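# Move capped bottles from crate to tray, upright

## Task

Take each bottle that has a cap out of the crate and set it standing upright on the tray, while any uncapped bottles stay in the crate. The task fails if the crate or the tray ends up tilted or shifted from its place. A bottle counts only if it stays put without the robot holding it. Anything the robot is touching at the end must not settle by more than about a fingernail's width once released, or the task fails.

## Robot and tools

Robot: a single UR3e arm with a Robotiq 2F-85 two-finger gripper. Only one camera is available, cam_wrist (504x504), mounted on the wrist. There is one arm, so every motion command drives that one arm.

Scene frame: the origin is on the table top directly beneath the arm base, +z up, +x forward, +y to the left when looking along +x. The base may be slightly tilted. Gripper frame: fingers point along its +z, the pads close along its y, and a flat block sticks out about 9 cm from the last joint axis toward gripper +x. end_effector_position is the point between the pads when closed. Closed fingertips reach about 19 mm past it, open ones about 6 mm, and the tips travel about 13 mm farther out while closing, so leave that clearance above any surface.

Row format, shared by execute_actions and move: 9 numbers, each in [-1, 1], in the order dx, dy, dz, rx, ry, rz, position, force_limit, speed. The first six are an offset, not a pose, given in the gripper's own axes and measured from the gripper pose at the start of the action (for the first action of a call, the pose in the latest result). The scale is 1.0 = 0.6 m for dx, dy, dz and 1.0 = 180 degrees for rx, ry, rz, which together form one rotation vector. position: +1 fully open (85 mm), about -0.8 pads touching, -1 closes until blocked. force_limit: -1 about 20 N, 0 about 128 N, +1 about 235 N per pad on a 40 mm object. speed: finger gap rate, -1 about 20 mm/s, 0 about 85, +1 about 150. A faster close adds up to about 12 N of grip.

execute_actions(actions): a list of up to 15 actions. Each action is a table of up to 15 rows, one row per 1/30 s step. A short table repeats its last row until 15 steps are used, so one action lasts 0.5 s. Every row in an action is an offset from that action's start pose, not from the previous row. Each step is clipped to within 100 mm and 16 degrees of the measured pose, so a large offset needs several actions. An empty list just returns the state and images.

move(target, speed, stop_force, blocking): target is one 9-number row, an offset from the pose in the latest result, and the gripper follows a straight path toward it. speed is in m/s, from 0.002 to 0.5 (default 0.25); turning is capped at twice that value in rad/s. The path lasts 0.5 to 10 s and does not slow down for obstacles. stop_force (5 to 24 N, optional) ends the path when the push against the motion rises by that amount. Use it only on very slow approaches without rotation, and never when moving away from something you are pressing on. blocking=false returns after 0.5 s and cannot be combined with stop_force. While such a move runs, use wait or stop before sending new actions. The result ends with a move: line giving the ending (done, contact, held, off_target, moving, fault) and any limits, such as paced (the pose was clipped) or held (some steps were blocked).

wait(seconds, 0 to 10): lets the scene run while the last command holds. stop(): brakes a running move; the fingers keep going. zoom_image(camera="cam_wrist", region=[x0,y0,x1,y1]): a closer crop of at most 504x504 pixels. read_manual: licence texts only. finished_scene(scene): ends the given scene (1 or 2) for good and reports whether it succeeded; the next scene's task arrives in that result.

Results: end_effector_position (m) and end_effector_quat_wxyz in the scene frame, velocities, joint positions and torques, Hand target (the pose the controller is currently driving toward), and step readings, where HELD marks a step that was held back. Wrist force and torque are in the gripper axes; they saturate near 30 N, have offsets up to about 3.5 N, and a force pressing on a surface points back into the arm. position_measured is in counts: 3 open, about 78 = 60 mm, 130 = 40 mm, 180 = 20 mm, 230 pads touching. object_status: 0 moving, 1 blocked while opening, 2 blocked while closing (a grip), 3 reached the commanded position or fully closed. A pose unreachable line means the clearance check altered the command.

Gripping: send position -1 and keep it there, then confirm object_status reads 2. A new force_limit or speed only takes effect after the position changes by at least 0.01. To loosen the grip, open first.

Hazards: the arm is stiff. Driving even slightly into something firm, a joint torque at its limit (elbow 24.3, wrists 7.83 N m) or an outside force of 150 N causes a 10 s fault stop. Approach slowly, lift bottles clear of the crate walls, and put them down gently so they do not fall, slip or get knocked over. Do not push or tilt the crate or tray, and do not drop anything off the table. Release bottles and move the gripper away so nothing depends on the robot at the end. Holding loads heats the motors, and at 85 C the arm brakes. Occasional tugs on a held part or on loose objects can happen. Commands lag about 0.17 s, and after a large move the arm may not have reached the target yet. Less robot time and smoother motion improve the outcome.

Each tool is called after "Call:" as name([rows], argument=value, ...), one row to a line, values as JSON.

## Session

Call:
execute_actions(actions=[])

Scene clock: 0.00 s.
end_effector_position=(+0.2321, +0.1729, +0.1230) position_measured=3 object_status=3 end_effector_quat_wxyz=(+0.606, +0.720, +0.219, +0.257) end_effector_velocity=(+0.000, +0.000, +0.000) end_effector_angular_velocity=(+0.001, -0.000, +0.000)
Joint positions: [ 0.922 -1.653  2.366 -2.497 -2.441 -2.684]
Joint velocities: [-0.    -0.001 -0.     0.     0.    -0.   ]
Joint torques (N m, as the arm reports them, + toward a larger angle): no reading
Motor temperatures (°C, as the motors report them): [29 27 29 37 31 41]
Wrist force (N, on the end effector, along its own x y z axes, offset not removed): no reading
Wrist torque (N m, same axes, about the end effector's origin, offset not removed): no reading
Hand target: +0.232, +0.173, +0.123; +0.606, +0.720, +0.219, +0.257

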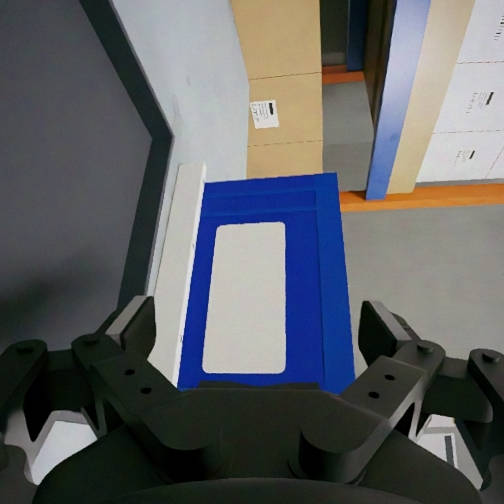

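Call:
move(target=[0.026,0.246,-0.033,0.455,-0.048,0,1,0,0], speed=0.2)

Scene clock: 22.17 s.
end_effector_position=(+0.2320, +0.1729, +0.2730) position_measured=3 object_status=3 end_effector_quat_wxyz=(-0.001, +0.957, +0.292, +0.002) end_effector_velocity=(-0.000, +0.000, +0.001) end_effector_angular_velocity=(+0.005, +0.007, +0.000)
Joint positions: [-0.949 -1.67   1.379 -0.556 -1.228 -4.948]
Joint velocities: [ 0.003  0.011 -0.01   0.006 -0.002 -0.   ]
Joint torques (N m, as the arm reports them, + toward a larger angle): [-5.28  6.84 -7.45 -0.91 -1.13 -0.85]
Motor temperatures (°C, as the motors report them): [29 27 29 37 31 41]
Wrist force (N, on the end effector, along its own x y z axes, offset not removed): [0.1 1.3 -3.3]
Wrist torque (N m, same axes, about the end effector's origin, offset not removed): [0.20 -0.05 -0.01]
Hand target: +0.232, +0.173, +0.273; -0.001, +0.957, +0.292, +0.002
Off the commanded pose: 0.000 m, 0 deg.
move: done

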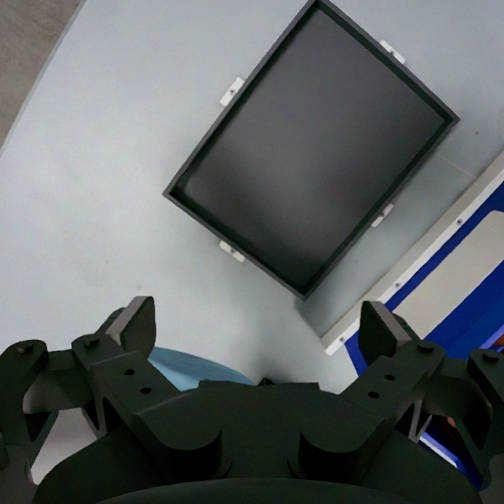

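Call:
move(target=[-0.2,0.32,0,0,0,0.188,1,0,0])

Scene clock: 44.47 s.
end_effector_position=(+0.2395, -0.0533, +0.2726) position_measured=3 object_status=3 end_effector_quat_wxyz=(-0.001, +1.000, +0.001, +0.002) end_effector_velocity=(+0.000, -0.001, -0.000) end_effector_angular_velocity=(+0.001, +0.000, -0.003)
Joint positions: [-1.126 -1.106  1.45  -1.153 -1.348 -4.494]
Joint velocities: [-0.     0.006 -0.004 -0.002 -0.     0.003]
Joint torques (N m, as the arm reports them, + toward a larger angle): [-11.32  -3.16 -11.25  -3.16  -1.04   0.84]
Motor temperatures (°C, as the motors report them): [29 27 30 37 31 41]
Wrist force (N, on the end effector, along its own x y z axes, offset not removed): [0.7 0.7 -2.9]
Wrist torque (N m, same axes, about the end effector's origin, offset not removed): [0.13 -0.16 0.02]
Hand target: +0.240, -0.053, +0.273; -0.001, +1.000, +0.001, +0.002
Off the commanded pose: 0.000 m, 0 deg.
move: done

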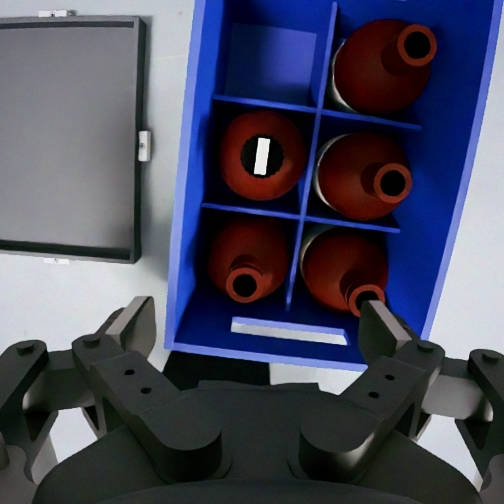

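Call:
zoom_image(camera="cam_wrist", region=[170,0,490,330])

Call:
move(target=[0.08,0,0,0,0,0,1,0,0])

Region (170, 0, 490, 330) of cam_wrist's 504x504 image, scaled by 1.527, with more detail than that image has; it fills the left 489 columns of this view, and the rest is white.

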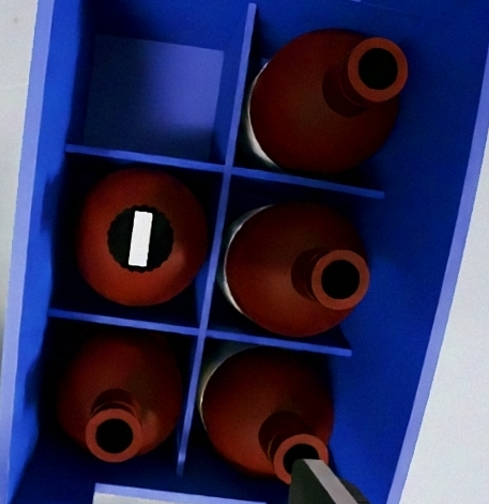

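Scene clock: 49.53 s.
end_effector_position=(+0.2873, -0.0532, +0.2727) position_measured=3 object_status=3 end_effector_quat_wxyz=(-0.001, +1.000, +0.001, +0.002) end_effector_velocity=(+0.002, -0.000, +0.000) end_effector_angular_velocity=(+0.001, +0.002, +0.000)
Joint positions: [-1.011 -0.98   1.254 -1.106 -1.269 -4.407]
Joint velocities: [ 0.004  0.008 -0.012  0.005  0.002  0.003]
Joint torques (N m, as the arm reports them, + toward a larger angle): [ -8.68  -4.64 -11.16  -0.83   1.13   0.76]
Motor temperatures (°C, as the motors report them): [29 27 30 37 31 41]
Wrist force (N, on the end effector, along its own x y z axes, offset not removed): [1.2 0.9 -3.0]
Wrist torque (N m, same axes, about the end effector's origin, offset not removed): [0.10 -0.22 0.00]
Hand target: +0.287, -0.053, +0.273; -0.001, +1.000, +0.001, +0.002
Off the commanded pose: 0.000 m, 0 deg.
move: done

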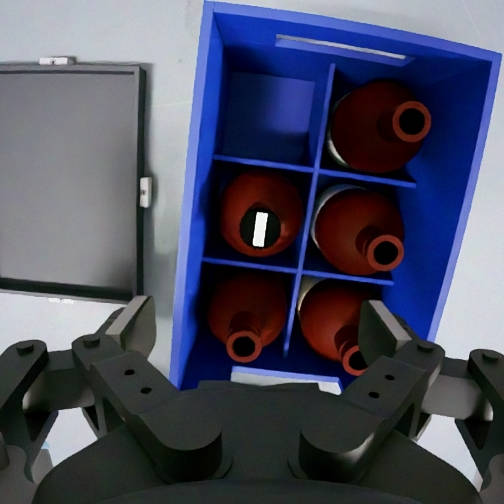

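Call:
move(target=[0.023,0.003,0.045,0,0,0.5,0.35,0,0], speed=0.4)

Scene clock: 63.97 s.
end_effector_position=(+0.3013, -0.0550, +0.2458) position_measured=85 object_status=3 end_effector_quat_wxyz=(-0.003, +0.708, -0.706, +0.000) end_effector_velocity=(-0.000, -0.000, -0.000) end_effector_angular_velocity=(-0.002, +0.002, -0.009)
Joint positions: [-0.961 -0.968  1.338 -1.214 -1.235 -2.797]
Joint velocities: [ 0.001 -0.     0.001 -0.001 -0.002  0.01 ]
Joint torques (N m, as the arm reports them, + toward a larger angle): [ -8.71 -10.8   -7.52  -3.15  -1.14   0.8 ]
Motor temperatures (°C, as the motors report them): [29 27 30 37 31 41]
Wrist force (N, on the end effector, along its own x y z axes, offset not removed): [-0.3 1.3 -2.2]
Wrist torque (N m, same axes, about the end effector's origin, offset not removed): [0.22 -0.02 -0.01]
Hand target: +0.301, -0.055, +0.246; -0.002, +0.708, -0.707, +0.000
Off the commanded pose: 0.000 m, 0 deg.
move: done

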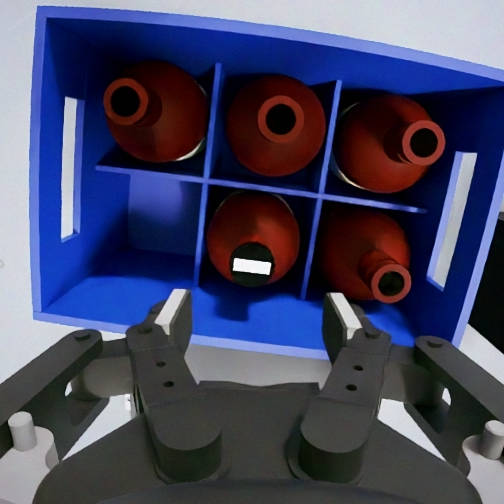

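Call:
move(target=[0,0,0.07,0,0,0,0.35,0,0], speed=0.15)

Scene clock: 67.90 s.
end_effector_position=(+0.3014, -0.0549, +0.2039) position_measured=85 object_status=3 end_effector_quat_wxyz=(-0.003, +0.708, -0.706, +0.000) end_effector_velocity=(+0.000, -0.000, -0.002) end_effector_angular_velocity=(-0.000, -0.001, -0.000)
Joint positions: [-0.924 -0.994  1.54  -1.4   -1.211 -2.768]
Joint velocities: [ 0.001 -0.001  0.009 -0.009  0.002  0.002]
Joint torques (N m, as the arm reports them, + toward a larger angle): [ -7.64 -10.63  -7.39  -3.1    1.13   0.9 ]
Motor temperatures (°C, as the motors report them): [29 27 30 37 31 41]
Wrist force (N, on the end effector, along its own x y z axes, offset not removed): [0.3 1.0 -2.8]
Wrist torque (N m, same axes, about the end effector's origin, offset not removed): [0.18 -0.08 0.02]
Hand target: +0.301, -0.055, +0.204; -0.003, +0.708, -0.706, +0.000
Off the commanded pose: 0.000 m, 0 deg.
move: done

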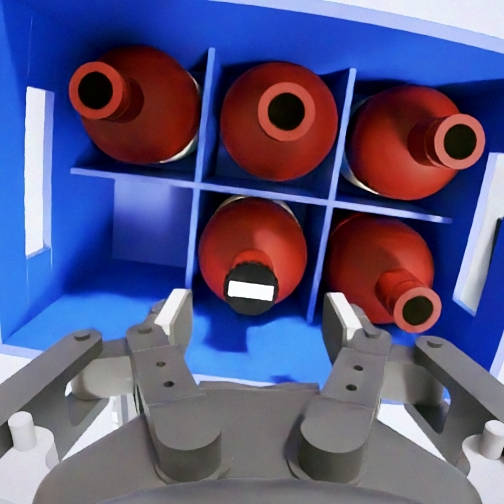

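Call:
move(target=[-0.006,-0.006,0.055,0,0,0,0.35,0,0], speed=0.1)

Scene clock: 73.27 s.
end_effector_position=(+0.3051, -0.0512, +0.1711) position_measured=85 object_status=3 end_effector_quat_wxyz=(-0.003, +0.708, -0.706, +0.000) end_effector_velocity=(+0.000, -0.000, -0.001) end_effector_angular_velocity=(-0.002, -0.001, -0.000)
Joint positions: [-0.88  -0.995  1.665 -1.537 -1.183 -2.732]
Joint velocities: [ 0.001 -0.001  0.005 -0.006  0.001  0.002]
Joint torques (N m, as the arm reports them, + toward a larger angle): [-8.99 -6.07 -7.74 -3.    0.99  0.84]
Motor temperatures (°C, as the motors report them): [29 27 30 37 31 41]
Wrist force (N, on the end effector, along its own x y z axes, offset not removed): [0.1 0.4 -2.5]
Wrist torque (N m, same axes, about the end effector's origin, offset not removed): [0.10 -0.09 0.02]
Hand target: +0.305, -0.051, +0.171; -0.003, +0.708, -0.706, +0.000
Off the commanded pose: 0.000 m, 0 deg.
move: done

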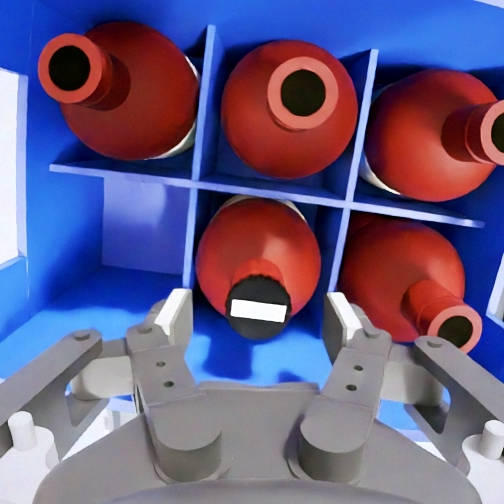

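Call:
move(target=[0.003,0,0.047,0,0,0,0.35,0,0], speed=0.05)

Scene clock: 77.53 s.
end_effector_position=(+0.3052, -0.0529, +0.1430) position_measured=85 object_status=3 end_effector_quat_wxyz=(-0.003, +0.708, -0.706, +0.000) end_effector_velocity=(+0.000, -0.000, -0.001) end_effector_angular_velocity=(-0.000, -0.001, -0.000)
Joint positions: [-0.852 -0.973  1.761 -1.664 -1.164 -2.709]
Joint velocities: [ 0.001  0.001  0.005 -0.007  0.002  0.002]
Joint torques (N m, as the arm reports them, + toward a larger angle): [-8.13 -6.38 -7.63 -3.01  1.03  0.72]
Motor temperatures (°C, as the motors report them): [29 27 30 37 31 41]
Wrist force (N, on the end effector, along its own x y z axes, offset not removed): [0.9 0.7 -3.2]
Wrist torque (N m, same axes, about the end effector's origin, offset not removed): [0.10 -0.24 0.01]
Hand target: +0.305, -0.053, +0.143; -0.003, +0.708, -0.706, +0.000
Off the commanded pose: 0.000 m, 0 deg.
move: done

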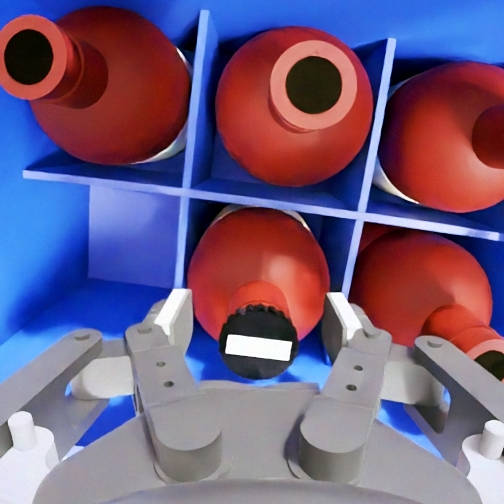

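Call:
move(target=[0,0,0,0,0,0,-1,-0.3,0])

Call:
move(target=[0,0,-0.06,0,0,0,-1,-0.3,0], speed=0.08)

Scene clock: 90.03 s.
end_effector_position=(+0.3061, -0.0545, +0.1452) position_measured=165 object_status=2 end_effector_quat_wxyz=(-0.001, +0.708, -0.706, +0.004) end_effector_velocity=(-0.000, -0.000, -0.000) end_effector_angular_velocity=(-0.000, +0.001, -0.000)
Joint positions: [-0.854 -0.975  1.757 -1.665 -1.166 -2.709]
Joint velocities: [ 0.     0.    -0.    -0.    -0.001  0.   ]
Joint torques (N m, as the arm reports them, + toward a larger angle): [-3.7   2.2   0.72 -1.16  1.23 -0.01]
Motor temperatures (°C, as the motors report them): [29 27 30 37 31 41]
Wrist force (N, on the end effector, along its own x y z axes, offset not removed): [-6.4 7.7 -30.0]
Wrist torque (N m, same axes, about the end effector's origin, offset not removed): [-1.29 -0.10 0.03]
Hand target: +0.306, -0.054, +0.144; -0.002, +0.708, -0.706, +0.002
Off the commanded pose: 0.003 m, 0 deg.
TORQUE FAULT: the external load on joint 3 (elbow) reached its load limit, and the arm stopped for 10 seconds. That time counts as 20 of the actions that you can send in this scene. The arm's remaining commands of this call were not run. The arm holds where it stopped, with its grip as last carried out, and accepts commands again: back off and push less far. The arm stops again, at the same cost, whenever a joint's load reaches its limit.
move: fault

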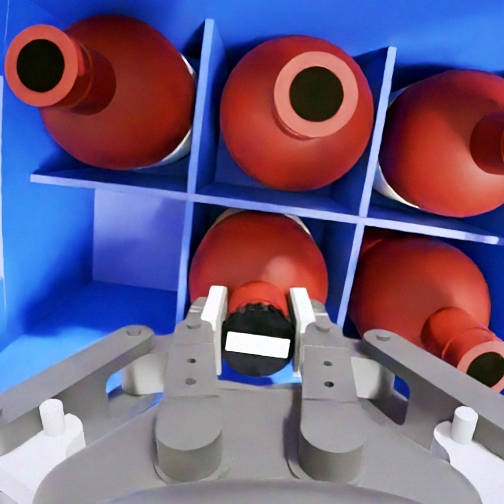

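not run: a fault stop came before this call.

Call:
move(target=[0,0,-0.06,0,0,0,-1,-0.3,0], speed=0.06)

Scene clock: 93.43 s.
end_effector_position=(+0.3059, -0.0543, +0.1810) position_measured=165 object_status=2 end_effector_quat_wxyz=(-0.001, +0.708, -0.706, +0.004) end_effector_velocity=(-0.000, -0.000, +0.002) end_effector_angular_velocity=(+0.001, +0.001, -0.000)
Joint positions: [-0.892 -0.993  1.627 -1.506 -1.19  -2.74 ]
Joint velocities: [-0.001  0.001 -0.009  0.009 -0.002 -0.001]
Joint torques (N m, as the arm reports them, + toward a larger angle): [-14.67  -7.71 -13.56  -1.37  -1.1   -0.84]
Motor temperatures (°C, as the motors report them): [29 27 30 37 31 41]
Wrist force (N, on the end effector, along its own x y z axes, offset not removed): [1.1 1.3 3.3]
Wrist torque (N m, same axes, about the end effector's origin, offset not removed): [0.19 -0.29 0.02]
Hand target: +0.306, -0.054, +0.181; -0.001, +0.708, -0.706, +0.004
Off the commanded pose: 0.000 m, 0 deg.
move: done

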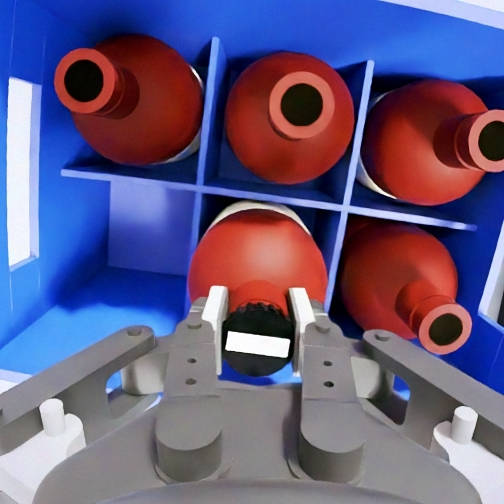

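Call:
move(target=[0,0,-0.262,0,0,0,-1,-0.3,0], speed=0.12)

Scene clock: 100.30 s.
end_effector_position=(+0.3048, -0.0534, +0.3381) position_measured=165 object_status=2 end_effector_quat_wxyz=(-0.001, +0.708, -0.706, +0.005) end_effector_velocity=(+0.001, -0.000, +0.002) end_effector_angular_velocity=(+0.006, +0.008, +0.001)
Joint positions: [-1.019 -0.769  0.664 -0.734 -1.273 -2.842]
Joint velocities: [ 0.003  0.028 -0.054  0.033 -0.004 -0.001]
Joint torques (N m, as the arm reports them, + toward a larger angle): [-10.09  -7.93 -10.39  -1.61  -1.14  -0.87]
Motor temperatures (°C, as the motors report them): [29 27 30 37 31 41]
Wrist force (N, on the end effector, along its own x y z axes, offset not removed): [0.2 0.8 3.6]
Wrist torque (N m, same axes, about the end effector's origin, offset not removed): [0.12 -0.05 -0.04]
Hand target: +0.305, -0.053, +0.338; -0.001, +0.709, -0.706, +0.004
Off the commanded pose: 0.000 m, 0 deg.
move: done

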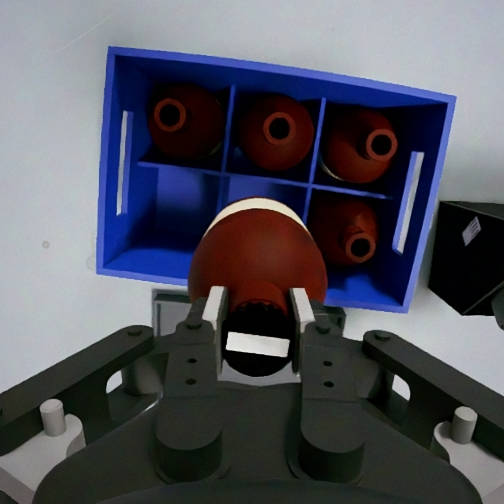

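Call:
move(target=[-0.347,0,0.05,0,0,0,-1,-0.3,0], speed=0.15)

Call:
move(target=[0,0,0.235,0,0,0,-1,-0.3,0], speed=0.12)

Scene clock: 106.73 s.
end_effector_position=(+0.3042, +0.1544, +0.3069) position_measured=165 object_status=2 end_effector_quat_wxyz=(-0.001, +0.708, -0.706, +0.004) end_effector_velocity=(+0.000, +0.002, +0.000) end_effector_angular_velocity=(-0.001, -0.000, +0.000)
Joint positions: [-0.805 -1.298  0.924 -0.528 -1.134 -2.666]
Joint velocities: [ 0.003 -0.002 -0.005  0.005  0.002  0.003]
Joint torques (N m, as the arm reports them, + toward a larger angle): [-8.83 -3.63 -8.52 -1.47  1.11  0.97]
Motor temperatures (°C, as the motors report them): [29 27 30 37 31 41]
Wrist force (N, on the end effector, along its own x y z axes, offset not removed): [0.4 1.2 3.4]
Wrist torque (N m, same axes, about the end effector's origin, offset not removed): [0.19 -0.16 0.00]
Hand target: +0.304, +0.155, +0.307; -0.001, +0.708, -0.706, +0.004
Off the commanded pose: 0.000 m, 0 deg.
move: done

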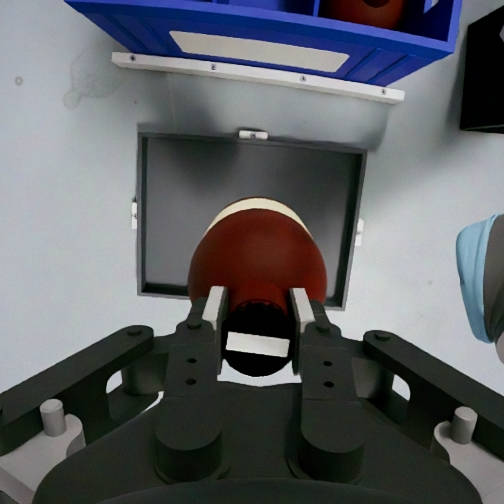

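Scene clock: 108.37 s.
end_effector_position=(+0.3052, +0.1536, +0.1660) position_measured=165 object_status=2 end_effector_quat_wxyz=(-0.001, +0.708, -0.706, +0.004) end_effector_velocity=(+0.000, -0.000, -0.002) end_effector_angular_velocity=(-0.002, -0.002, +0.000)
Joint positions: [-0.585 -1.547  1.727 -1.179 -1.006 -2.462]
Joint velocities: [ 0.004 -0.002  0.009 -0.012  0.002  0.005]
Joint torques (N m, as the arm reports them, + toward a larger angle): [-7.89 -5.05 -7.95 -3.42  0.99  0.89]
Motor temperatures (°C, as the motors report them): [29 27 30 37 31 41]
Wrist force (N, on the end effector, along its own x y z axes, offset not removed): [0.1 0.9 2.6]
Wrist torque (N m, same axes, about the end effector's origin, offset not removed): [0.16 -0.06 0.03]
Hand target: +0.305, +0.154, +0.166; -0.001, +0.708, -0.706, +0.004
Off the commanded pose: 0.000 m, 0 deg.
move: done

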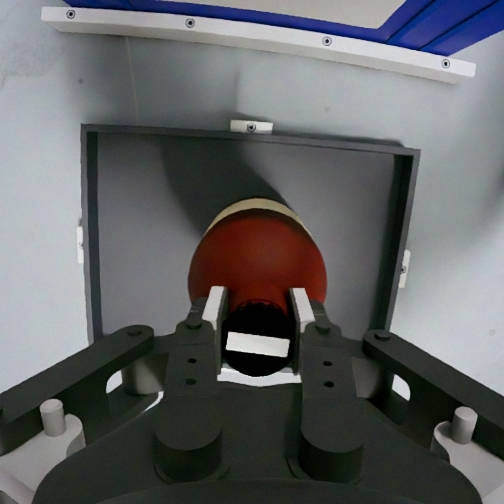

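Call:
move(target=[0,0,0.02,0,0,0,-1,-0.3,0], speed=0.02)

Call:
move(target=[0,0,0.035,0,0,0,-1,-0.3,0], speed=0.003, stop_force=6)

Scene clock: 112.30 s.
end_effector_position=(+0.3053, +0.1535, +0.1542) position_measured=165 object_status=2 end_effector_quat_wxyz=(-0.001, +0.708, -0.706, +0.004) end_effector_velocity=(+0.000, -0.000, -0.002) end_effector_angular_velocity=(+0.001, +0.000, -0.001)
Joint positions: [-0.563 -1.551  1.775 -1.236 -0.995 -2.44 ]
Joint velocities: [ 0.004  0.001  0.008 -0.01   0.003  0.004]
Joint torques (N m, as the arm reports them, + toward a larger angle): [-8.37 -5.79 -7.81 -3.49  1.11  0.78]
Motor temperatures (°C, as the motors report them): [29 27 30 37 31 41]
Wrist force (N, on the end effector, along its own x y z axes, offset not removed): [0.3 1.2 3.9]
Wrist torque (N m, same axes, about the end effector's origin, offset not removed): [0.20 -0.12 -0.01]
Hand target: +0.305, +0.154, +0.154; -0.001, +0.708, -0.706, +0.004
Off the commanded pose: 0.000 m, 0 deg.
move: done

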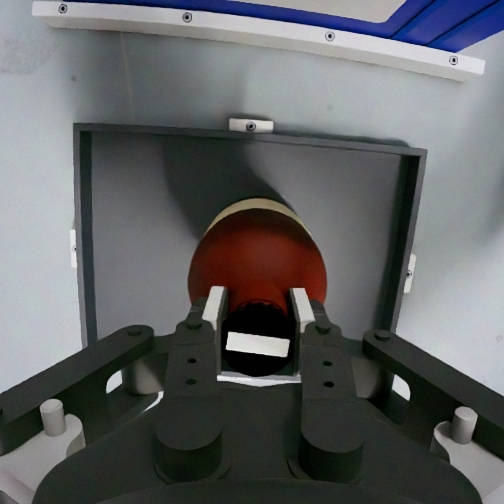

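Scene clock: 116.27 s.
end_effector_position=(+0.3054, +0.1535, +0.1434) position_measured=165 object_status=2 end_effector_quat_wxyz=(-0.001, +0.708, -0.706, +0.004) end_effector_velocity=(-0.000, +0.000, +0.001) end_effector_angular_velocity=(+0.002, +0.000, +0.000)
Joint positions: [-0.542 -1.553  1.818 -1.289 -0.983 -2.419]
Joint velocities: [-0.002 -0.    -0.004  0.007 -0.    -0.004]
Joint torques (N m, as the arm reports them, + toward a larger angle): [-11.3   -3.3   -9.18  -0.6    0.46  -0.71]
Motor temperatures (°C, as the motors report them): [29 27 30 37 31 41]
Wrist force (N, on the end effector, along its own x y z axes, offset not removed): [0.7 1.2 -7.9]
Wrist torque (N m, same axes, about the end effector's origin, offset not removed): [-0.10 -0.15 0.02]
Hand target: +0.305, +0.153, +0.144; -0.001, +0.708, -0.706, +0.004
Off the commanded pose: 0.010 m, 0 deg.
move: contact

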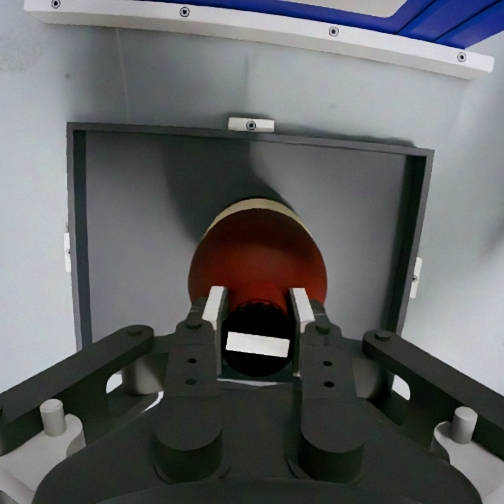

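Call:
move(target=[0,0,0,0,0,0,0.5,-0.3,0])

Call:
move(target=[0,0,-0.12,0,0,0,0.5,-0.3,0], speed=0.15)

Scene clock: 122.53 s.
end_effector_position=(+0.3054, +0.1535, +0.1434) position_measured=66 object_status=0 end_effector_quat_wxyz=(-0.001, +0.708, -0.706, +0.004) end_effector_velocity=(+0.000, +0.000, +0.000) end_effector_angular_velocity=(-0.000, -0.001, -0.000)
Joint positions: [-0.542 -1.553  1.818 -1.289 -0.983 -2.419]
Joint velocities: [-0.    -0.001  0.    -0.     0.     0.   ]
Joint torques (N m, as the arm reports them, + toward a larger angle): [-6.58 -4.82 -6.29 -2.84  1.11  0.76]
Motor temperatures (°C, as the motors report them): [29 27 30 37 31 41]
Wrist force (N, on the end effector, along its own x y z axes, offset not removed): [1.3 1.9 -2.8]
Wrist torque (N m, same axes, about the end effector's origin, offset not removed): [0.32 -0.26 -0.04]
Hand target: +0.305, +0.154, +0.143; -0.001, +0.708, -0.706, +0.004
Off the commanded pose: 0.000 m, 0 deg.
move: done

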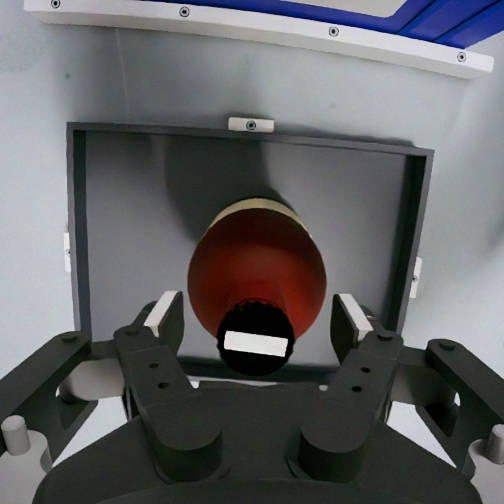

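Scene clock: 123.53 s.
end_effector_position=(+0.3049, +0.1539, +0.2153) position_measured=66 object_status=3 end_effector_quat_wxyz=(-0.001, +0.708, -0.706, +0.004) end_effector_velocity=(+0.000, +0.000, +0.002) end_effector_angular_velocity=(+0.001, +0.002, +0.001)
Joint positions: [-0.671 -1.502  1.5   -0.955 -1.054 -2.546]
Joint velocities: [-0.002  0.004 -0.011  0.009 -0.002 -0.003]
Joint torques (N m, as the arm reports them, + toward a larger angle): [-12.22   1.36  -9.83  -0.69  -1.03  -0.98]
Motor temperatures (°C, as the motors report them): [29 27 30 37 31 41]
Wrist force (N, on the end effector, along its own x y z axes, offset not removed): [1.3 0.4 -2.7]
Wrist torque (N m, same axes, about the end effector's origin, offset not removed): [0.09 -0.27 0.01]
Hand target: +0.305, +0.154, +0.215; -0.001, +0.708, -0.706, +0.004
Off the commanded pose: 0.000 m, 0 deg.
move: done

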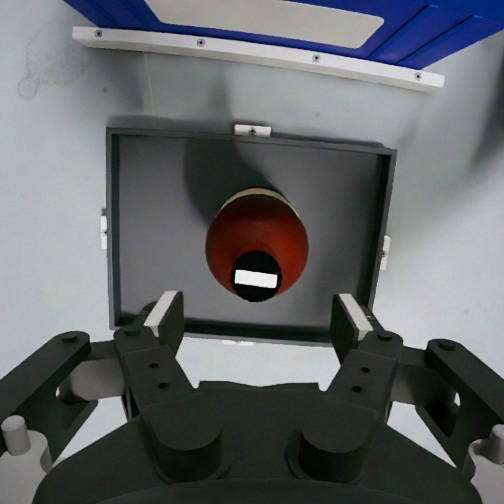

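Call:
finished_scene(scene=1)

The scene is finished: the task was done.


## Next scene

The same job, from a new start.

Call:
execute_actions(actions=[])

Scene clock: 0.00 s.
end_effector_position=(+0.2065, +0.0676, +0.3921) position_measured=3 object_status=3 end_effector_quat_wxyz=(+0.034, +0.980, -0.195, -0.023) end_effector_velocity=(+0.000, +0.000, -0.000) end_effector_angular_velocity=(+0.000, +0.000, +0.000)
Joint positions: [-1.161 -1.159  0.669 -0.361 -1.446  2.165]
Joint velocities: [ 0. -0.  0. -0.  0. -0.]
Joint torques (N m, as the arm reports them, + toward a larger angle): no reading
Motor temperatures (°C, as the motors report them): [29 27 30 37 31 41]
Wrist force (N, on the end effector, along its own x y z axes, offset not removed): no reading
Wrist torque (N m, same axes, about the end effector's origin, offset not removed): no reading
Hand target: +0.207, +0.068, +0.392; +0.034, +0.980, -0.195, -0.023

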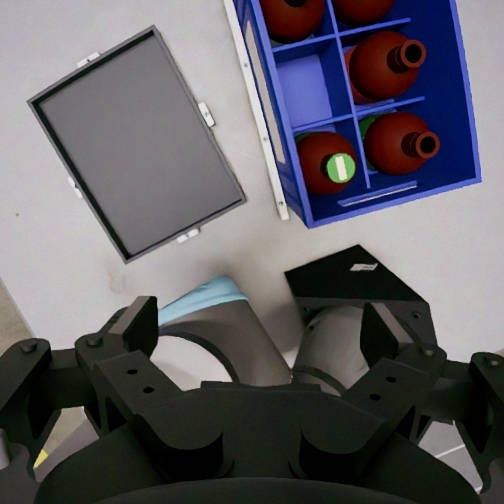

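Call:
move(target=[0.18,0.125,0.208,0.027,-0.005,0.375,0.35,-1,0], speed=0.3)

Scene clock: 9.30 s.
end_effector_position=(+0.2702, -0.0503, +0.2702) position_measured=85 object_status=3 end_effector_quat_wxyz=(+0.001, +0.707, -0.707, +0.000) end_effector_velocity=(+0.001, -0.001, -0.001) end_effector_angular_velocity=(-0.002, -0.001, -0.008)
Joint positions: [-1.043 -1.041  1.348 -1.133 -1.297  3.424]
Joint velocities: [ 0.001  0.001  0.004 -0.007  0.001  0.009]
Joint torques (N m, as the arm reports them, + toward a larger angle): [-7.71 -4.34 -7.41 -3.21  1.    0.78]
Motor temperatures (°C, as the motors report them): [29 27 30 37 31 41]
Wrist force (N, on the end effector, along its own x y z axes, offset not removed): [0.4 0.7 -2.8]
Wrist torque (N m, same axes, about the end effector's origin, offset not removed): [0.12 -0.07 -0.04]
Hand target: +0.270, -0.050, +0.270; +0.001, +0.707, -0.707, +0.000
Off the commanded pose: 0.000 m, 0 deg.
move: done

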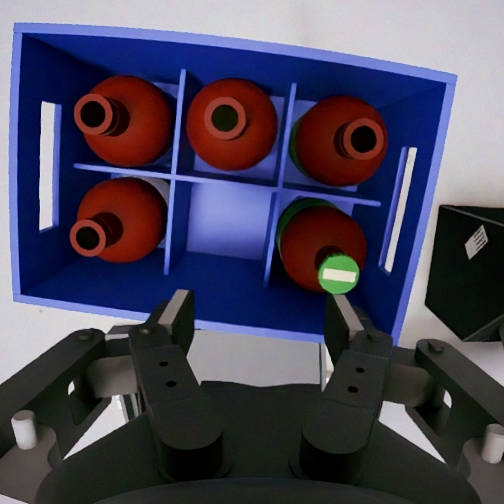

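Call:
move(target=[-0.0275,0.095,0.15,0,0,0,0.15,-1,0], speed=0.2)

Scene clock: 21.40 s.
end_effector_position=(+0.2131, -0.0340, +0.1804) position_measured=110 object_status=3 end_effector_quat_wxyz=(+0.001, +0.707, -0.707, +0.000) end_effector_velocity=(-0.001, -0.000, -0.001) end_effector_angular_velocity=(-0.004, -0.003, +0.001)
Joint positions: [-1.125 -1.298  2.014 -1.528 -1.353  3.363]
Joint velocities: [-0.004 -0.007  0.012 -0.009 -0.    -0.003]
Joint torques (N m, as the arm reports them, + toward a larger angle): [-11.79  -6.35  -8.29  -3.23  -0.97  -0.78]
Motor temperatures (°C, as the motors report them): [29 27 30 37 31 41]
Wrist force (N, on the end effector, along its own x y z axes, offset not removed): [0.6 1.1 -2.3]
Wrist torque (N m, same axes, about the end effector's origin, offset not removed): [0.24 -0.14 0.01]
Hand target: +0.213, -0.034, +0.180; +0.001, +0.707, -0.707, +0.000
Off the commanded pose: 0.000 m, 0 deg.
move: done

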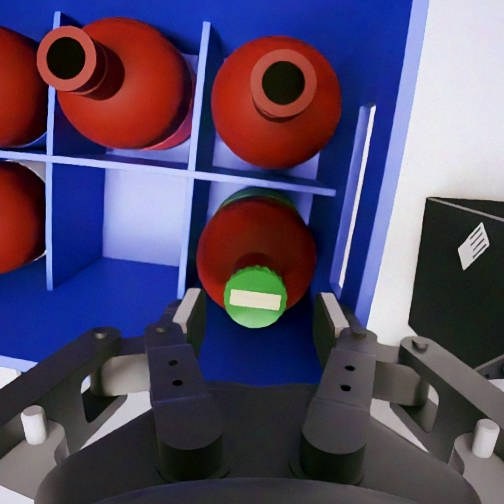

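Call:
move(target=[0.005,-0.0035,0.06,0,0,0,0.15,-1,0], speed=0.06)

Call:
move(target=[0,0,0,0,0,0,-1,-1,-0.7])

Scene clock: 28.97 s.
end_effector_position=(+0.2152, -0.0371, +0.1446) position_measured=110 object_status=3 end_effector_quat_wxyz=(+0.001, +0.707, -0.707, +0.000) end_effector_velocity=(+0.000, +0.000, -0.002) end_effector_angular_velocity=(+0.002, -0.000, -0.000)
Joint positions: [-1.091 -1.26   2.146 -1.704 -1.33   3.388]
Joint velocities: [ 0.001  0.003  0.004 -0.005  0.002  0.001]
Joint torques (N m, as the arm reports them, + toward a larger angle): [ 1.98 10.43 12.67  3.18  0.73  0.83]
Motor temperatures (°C, as the motors report them): [29 27 30 37 31 41]
Wrist force (N, on the end effector, along its own x y z axes, offset not removed): [1.0 -14.3 -30.0]
Wrist torque (N m, same axes, about the end effector's origin, offset not removed): [-3.61 -0.23 -0.03]
Hand target: +0.215, -0.037, +0.144; +0.001, +0.707, -0.707, +0.000
Off the commanded pose: 0.000 m, 0 deg.
move: done

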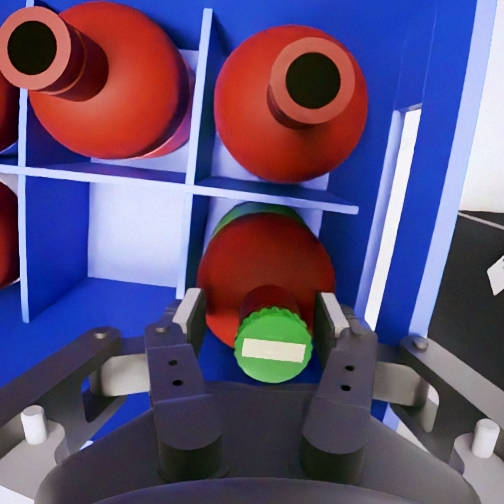

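Scene clock: 39.17 s.
end_effector_position=(+0.2158, -0.0388, +0.1460) position_measured=162 object_status=2 end_effector_quat_wxyz=(+0.003, +0.708, -0.706, +0.003) end_effector_velocity=(+0.000, +0.000, +0.000) end_effector_angular_velocity=(-0.001, +0.000, +0.001)
Joint positions: [-1.092 -1.261  2.143 -1.707 -1.33   3.388]
Joint velocities: [ 0.    -0.001  0.     0.    -0.    -0.   ]
Joint torques (N m, as the arm reports them, + toward a larger angle): [-4.56  4.1   2.79  1.79  0.45  0.  ]
Motor temperatures (°C, as the motors report them): [29 27 30 37 31 41]
Wrist force (N, on the end effector, along its own x y z axes, offset not removed): [3.9 0.6 -30.0]
Wrist torque (N m, same axes, about the end effector's origin, offset not removed): [-1.14 -0.38 -0.13]
Hand target: +0.215, -0.037, +0.145; +0.001, +0.707, -0.707, +0.000
Off the commanded pose: 0.002 m, 0 deg.
TORQUE FAULT: the external load on joint 3 (elbow) reached its load limit, and the arm stopped for 10 seconds. That time counts as 20 of the actions that you can send in this scene. The arm's remaining commands of this call were not run. The arm holds where it stopped, with its grip as last carried out, and accepts commands again: back off and push less far. The arm stops again, at the same cost, whenever a joint's load reaches its limit.
move: fault

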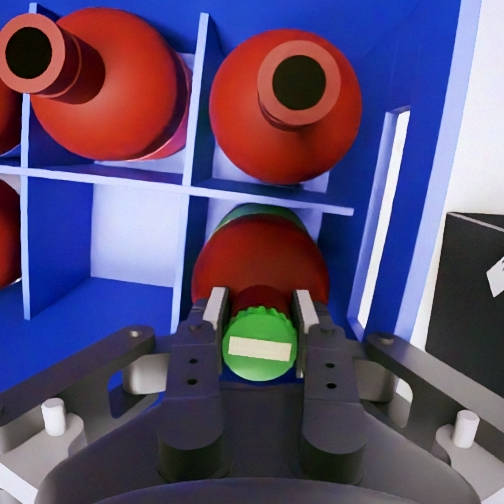

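Call:
move(target=[0,0,-0.02,0,0,0,-1,-1,-0.7], speed=0.03)

Call:
move(target=[0,0,0,0,0,0,-0.97,-0.3,-0.7])

Scene clock: 42.17 s.
end_effector_position=(+0.2158, -0.0387, +0.1579) position_measured=162 object_status=2 end_effector_quat_wxyz=(+0.003, +0.708, -0.706, +0.003) end_effector_velocity=(+0.000, +0.000, +0.002) end_effector_angular_velocity=(-0.000, -0.000, +0.000)
Joint positions: [-1.102 -1.271  2.097 -1.649 -1.337  3.38 ]
Joint velocities: [-0.001 -0.002 -0.007  0.009 -0.001 -0.001]
Joint torques (N m, as the arm reports them, + toward a larger angle): [-11.47  -8.32 -13.6   -1.38  -0.99  -0.87]
Motor temperatures (°C, as the motors report them): [29 27 30 37 31 41]
Wrist force (N, on the end effector, along its own x y z axes, offset not removed): [0.7 0.3 2.8]
Wrist torque (N m, same axes, about the end effector's origin, offset not removed): [0.05 -0.12 -0.01]
Hand target: +0.216, -0.039, +0.158; +0.003, +0.708, -0.706, +0.003
Off the commanded pose: 0.000 m, 0 deg.
move: done

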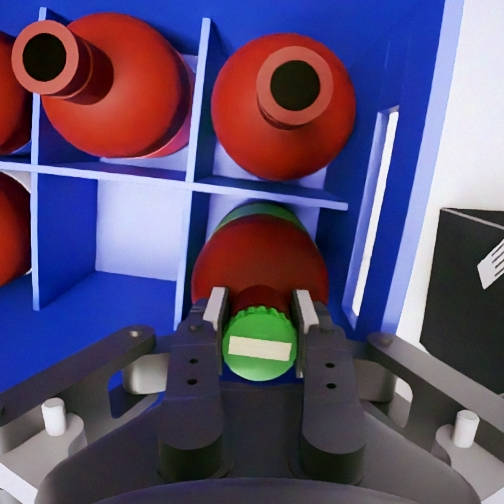

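Scene clock: 42.67 s.
end_effector_position=(+0.2158, -0.0387, +0.1579) position_measured=166 object_status=2 end_effector_quat_wxyz=(+0.003, +0.708, -0.706, +0.003) end_effector_velocity=(+0.000, -0.000, +0.000) end_effector_angular_velocity=(-0.001, -0.001, +0.000)
Joint positions: [-1.102 -1.271  2.097 -1.649 -1.337  3.38 ]
Joint velocities: [-0.    -0.001  0.    -0.     0.     0.   ]
Joint torques (N m, as the arm reports them, + toward a larger angle): [-10.1   -6.09  -9.83  -3.72  -0.6   -0.18]
Motor temperatures (°C, as the motors report them): [29 27 30 37 31 41]
Wrist force (N, on the end effector, along its own x y z axes, offset not removed): [0.4 0.6 1.9]
Wrist torque (N m, same axes, about the end effector's origin, offset not removed): [0.09 -0.13 0.00]
Hand target: +0.216, -0.039, +0.158; +0.003, +0.708, -0.706, +0.003
Off the commanded pose: 0.000 m, 0 deg.
move: done

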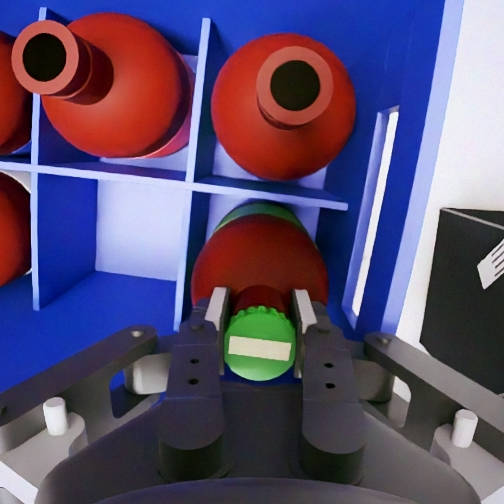

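Call:
move(target=[0,0,-0.3,0,0,0,-0.97,-0.3,-0.7], speed=0.14)

Call:
move(target=[-0.33,-0.145,0.04,0,0,0,-0.97,-0.3,-0.7], speed=0.17)

Scene clock: 51.57 s.
end_effector_position=(+0.2158, -0.0370, +0.3377) position_measured=166 object_status=2 end_effector_quat_wxyz=(+0.003, +0.708, -0.706, +0.004) end_effector_velocity=(+0.000, +0.000, +0.002) end_effector_angular_velocity=(+0.004, +0.003, +0.001)
Joint positions: [-1.208 -1.096  1.148 -0.861 -1.409  3.302]
Joint velocities: [ 0.002  0.012 -0.021  0.014 -0.001 -0.   ]
Joint torques (N m, as the arm reports them, + toward a larger angle): [ -6.78  -3.51 -11.1   -1.46  -1.01  -0.71]
Motor temperatures (°C, as the motors report them): [29 27 30 37 31 41]
Wrist force (N, on the end effector, along its own x y z axes, offset not removed): [1.0 1.1 3.4]
Wrist torque (N m, same axes, about the end effector's origin, offset not removed): [0.21 -0.21 0.03]
Hand target: +0.216, -0.037, +0.338; +0.003, +0.708, -0.706, +0.003
Off the commanded pose: 0.000 m, 0 deg.
move: done

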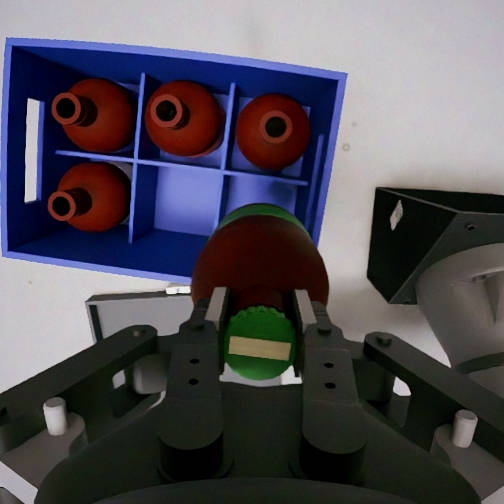

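Scene clock: 53.37 s.
end_effector_position=(+0.3024, +0.1608, +0.3117) position_measured=166 object_status=2 end_effector_quat_wxyz=(+0.003, +0.708, -0.707, +0.003) end_effector_velocity=(+0.001, +0.001, +0.000) end_effector_angular_velocity=(-0.003, +0.001, +0.001)
Joint positions: [-0.801 -1.286  0.865 -0.482 -1.14   3.622]
Joint velocities: [ 0.005  0.005 -0.013  0.005  0.     0.004]
Joint torques (N m, as the arm reports them, + toward a larger angle): [-9.27  1.48 -8.15 -1.87  0.62  0.81]
Motor temperatures (°C, as the motors report them): [29 27 30 37 31 41]
Wrist force (N, on the end effector, along its own x y z axes, offset not removed): [-2.4 1.6 3.0]
Wrist torque (N m, same axes, about the end effector's origin, offset not removed): [0.27 -0.14 -0.03]
Hand target: +0.302, +0.161, +0.312; +0.003, +0.708, -0.707, +0.003
Off the commanded pose: 0.000 m, 0 deg.
move: done

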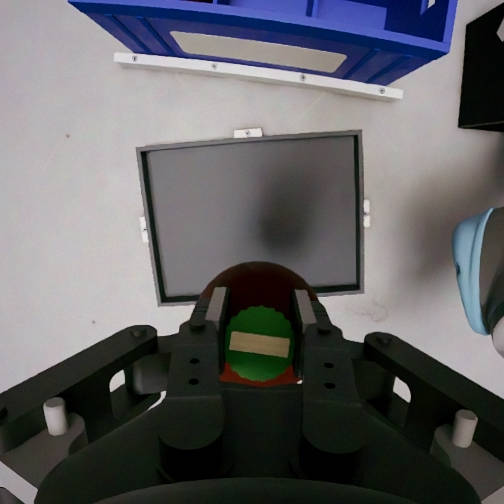

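Call:
execute_actions(actions=[])

Scene clock: 56.13 s.
end_effector_position=(+0.3024, +0.1609, +0.3118) position_measured=166 object_status=2 end_effector_quat_wxyz=(+0.003, +0.708, -0.707, +0.003) end_effector_velocity=(+0.000, -0.000, -0.000) end_effector_angular_velocity=(+0.001, +0.000, -0.001)
Joint positions: [-0.801 -1.286  0.864 -0.481 -1.14   3.622]
Joint velocities: [-0.     0.001  0.    -0.     0.     0.   ]
Joint torques (N m, as the arm reports them, + toward a larger angle): [-11.98   0.19  -7.33  -2.22  -0.77   0.78]
Motor temperatures (°C, as the motors report them): [29 27 30 37 31 41]
Wrist force (N, on the end effector, along its own x y z axes, offset not removed): [0.1 0.3 3.2]
Wrist torque (N m, same axes, about the end effector's origin, offset not removed): [0.05 -0.19 -0.01]
Hand target: +0.302, +0.161, +0.312; +0.003, +0.708, -0.707, +0.003
Off the commanded pose: 0.000 m, 0 deg.

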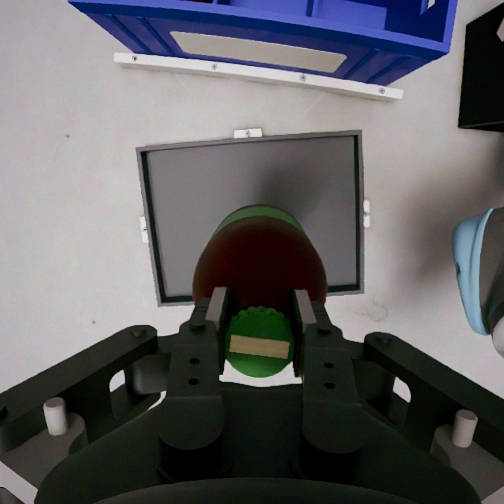

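Swung back upright. Lowering.

Call:
move(target=[0,0,0.265,0,0,0,-0.97,-0.3,-0.7], speed=0.12)

Call:
move(target=[0,0,0.03,0,0,0,-0.97,-0.3,-0.7], speed=0.003, stop_force=6)

Scene clock: 60.83 s.
end_effector_position=(+0.3024, +0.1593, +0.1529) position_measured=166 object_status=2 end_effector_quat_wxyz=(+0.003, +0.708, -0.707, +0.003) end_effector_velocity=(+0.000, -0.000, -0.001) end_effector_angular_velocity=(-0.002, -0.002, +0.000)
Joint positions: [-0.549 -1.566  1.774 -1.225 -0.996  3.858]
Joint velocities: [ 0.003 -0.002  0.006 -0.009  0.002  0.004]
Joint torques (N m, as the arm reports them, + toward a larger angle): [-8.   -5.56 -7.87 -3.45  0.77  0.81]
Motor temperatures (°C, as the motors report them): [29 27 30 37 31 41]
Wrist force (N, on the end effector, along its own x y z axes, offset not removed): [-0.1 1.0 3.2]
Wrist torque (N m, same axes, about the end effector's origin, offset not removed): [0.14 -0.11 0.00]
Hand target: +0.302, +0.159, +0.153; +0.003, +0.708, -0.707, +0.003
Off the commanded pose: 0.000 m, 0 deg.
move: done

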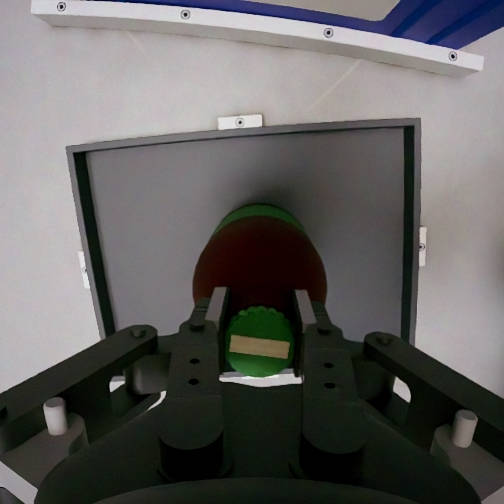

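Scene clock: 62.53 s.
end_effector_position=(+0.3025, +0.1593, +0.1489) position_measured=166 object_status=2 end_effector_quat_wxyz=(+0.003, +0.708, -0.707, +0.003) end_effector_velocity=(-0.000, +0.000, +0.001) end_effector_angular_velocity=(+0.002, +0.001, +0.001)
Joint positions: [-0.541 -1.567  1.79  -1.245 -0.991  3.866]
Joint velocities: [-0.002  0.    -0.004  0.007 -0.001 -0.004]
Joint torques (N m, as the arm reports them, + toward a larger angle): [-10.71  -2.33  -8.66   0.02   0.58  -0.74]
Motor temperatures (°C, as the motors report them): [29 27 30 37 31 41]
Wrist force (N, on the end effector, along its own x y z axes, offset not removed): [2.3 1.2 -8.9]
Wrist torque (N m, same axes, about the end effector's origin, offset not removed): [0.03 -0.22 -0.01]
Hand target: +0.302, +0.159, +0.149; +0.003, +0.708, -0.707, +0.003
Off the commanded pose: 0.014 m, 0 deg.
move: contact

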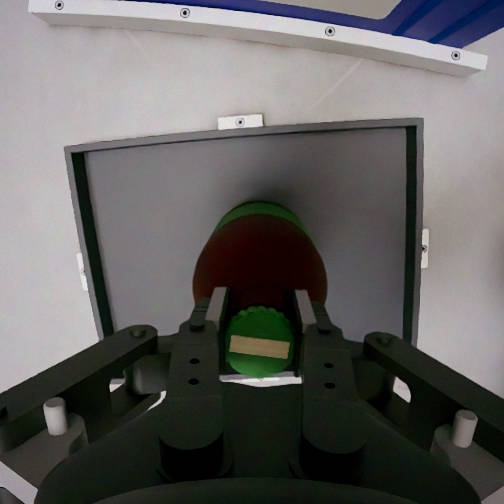

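Call:
move(target=[0,0,0,0,0,0,0.4,-0.3,0])

Call:
move(target=[0,0,-0.1,0,0,0,0.4,-0.3,0], speed=0.15)

Scene clock: 65.23 s.
end_effector_position=(+0.3025, +0.1593, +0.1489) position_measured=78 object_status=0 end_effector_quat_wxyz=(+0.003, +0.708, -0.707, +0.003) end_effector_velocity=(+0.000, +0.000, -0.000) end_effector_angular_velocity=(+0.000, -0.000, +0.000)
Joint positions: [-0.541 -1.567  1.79  -1.245 -0.992  3.866]
Joint velocities: [ 0. -0.  0. -0.  0.  0.]
Joint torques (N m, as the arm reports them, + toward a larger angle): [-6.6  -5.08 -6.36 -2.98  1.    0.82]
Motor temperatures (°C, as the motors report them): [29 27 30 37 31 41]
Wrist force (N, on the end effector, along its own x y z axes, offset not removed): [0.1 1.1 -2.3]
Wrist torque (N m, same axes, about the end effector's origin, offset not removed): [0.22 -0.08 -0.06]
Hand target: +0.302, +0.159, +0.149; +0.003, +0.708, -0.707, +0.003
Off the commanded pose: 0.000 m, 0 deg.
move: done

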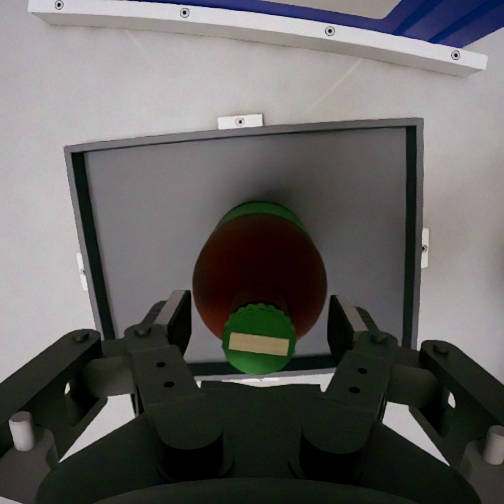

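Scene clock: 66.17 s.
end_effector_position=(+0.3025, +0.1599, +0.2087) position_measured=78 object_status=3 end_effector_quat_wxyz=(+0.003, +0.708, -0.707, +0.003) end_effector_velocity=(+0.000, +0.000, +0.001) end_effector_angular_velocity=(+0.002, +0.002, -0.000)
Joint positions: [-0.65  -1.522  1.523 -0.967 -1.051  3.759]
Joint velocities: [-0.002  0.005 -0.01   0.009 -0.001 -0.003]
Joint torques (N m, as the arm reports them, + toward a larger angle): [-11.9    1.11  -9.72  -0.72  -1.02  -0.85]
Motor temperatures (°C, as the motors report them): [29 27 30 37 31 41]
Wrist force (N, on the end effector, along its own x y z axes, offset not removed): [0.5 0.4 -2.8]
Wrist torque (N m, same axes, about the end effector's origin, offset not removed): [0.06 -0.12 -0.01]
Hand target: +0.302, +0.160, +0.209; +0.003, +0.708, -0.707, +0.003
Off the commanded pose: 0.000 m, 0 deg.
move: done

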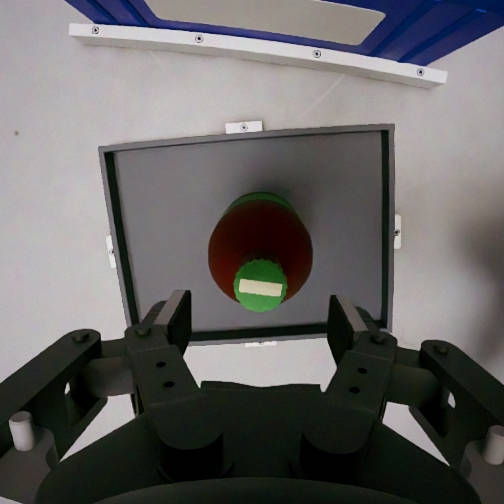

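Call:
finished_scene(scene=2)

The scene is finished: the task was done.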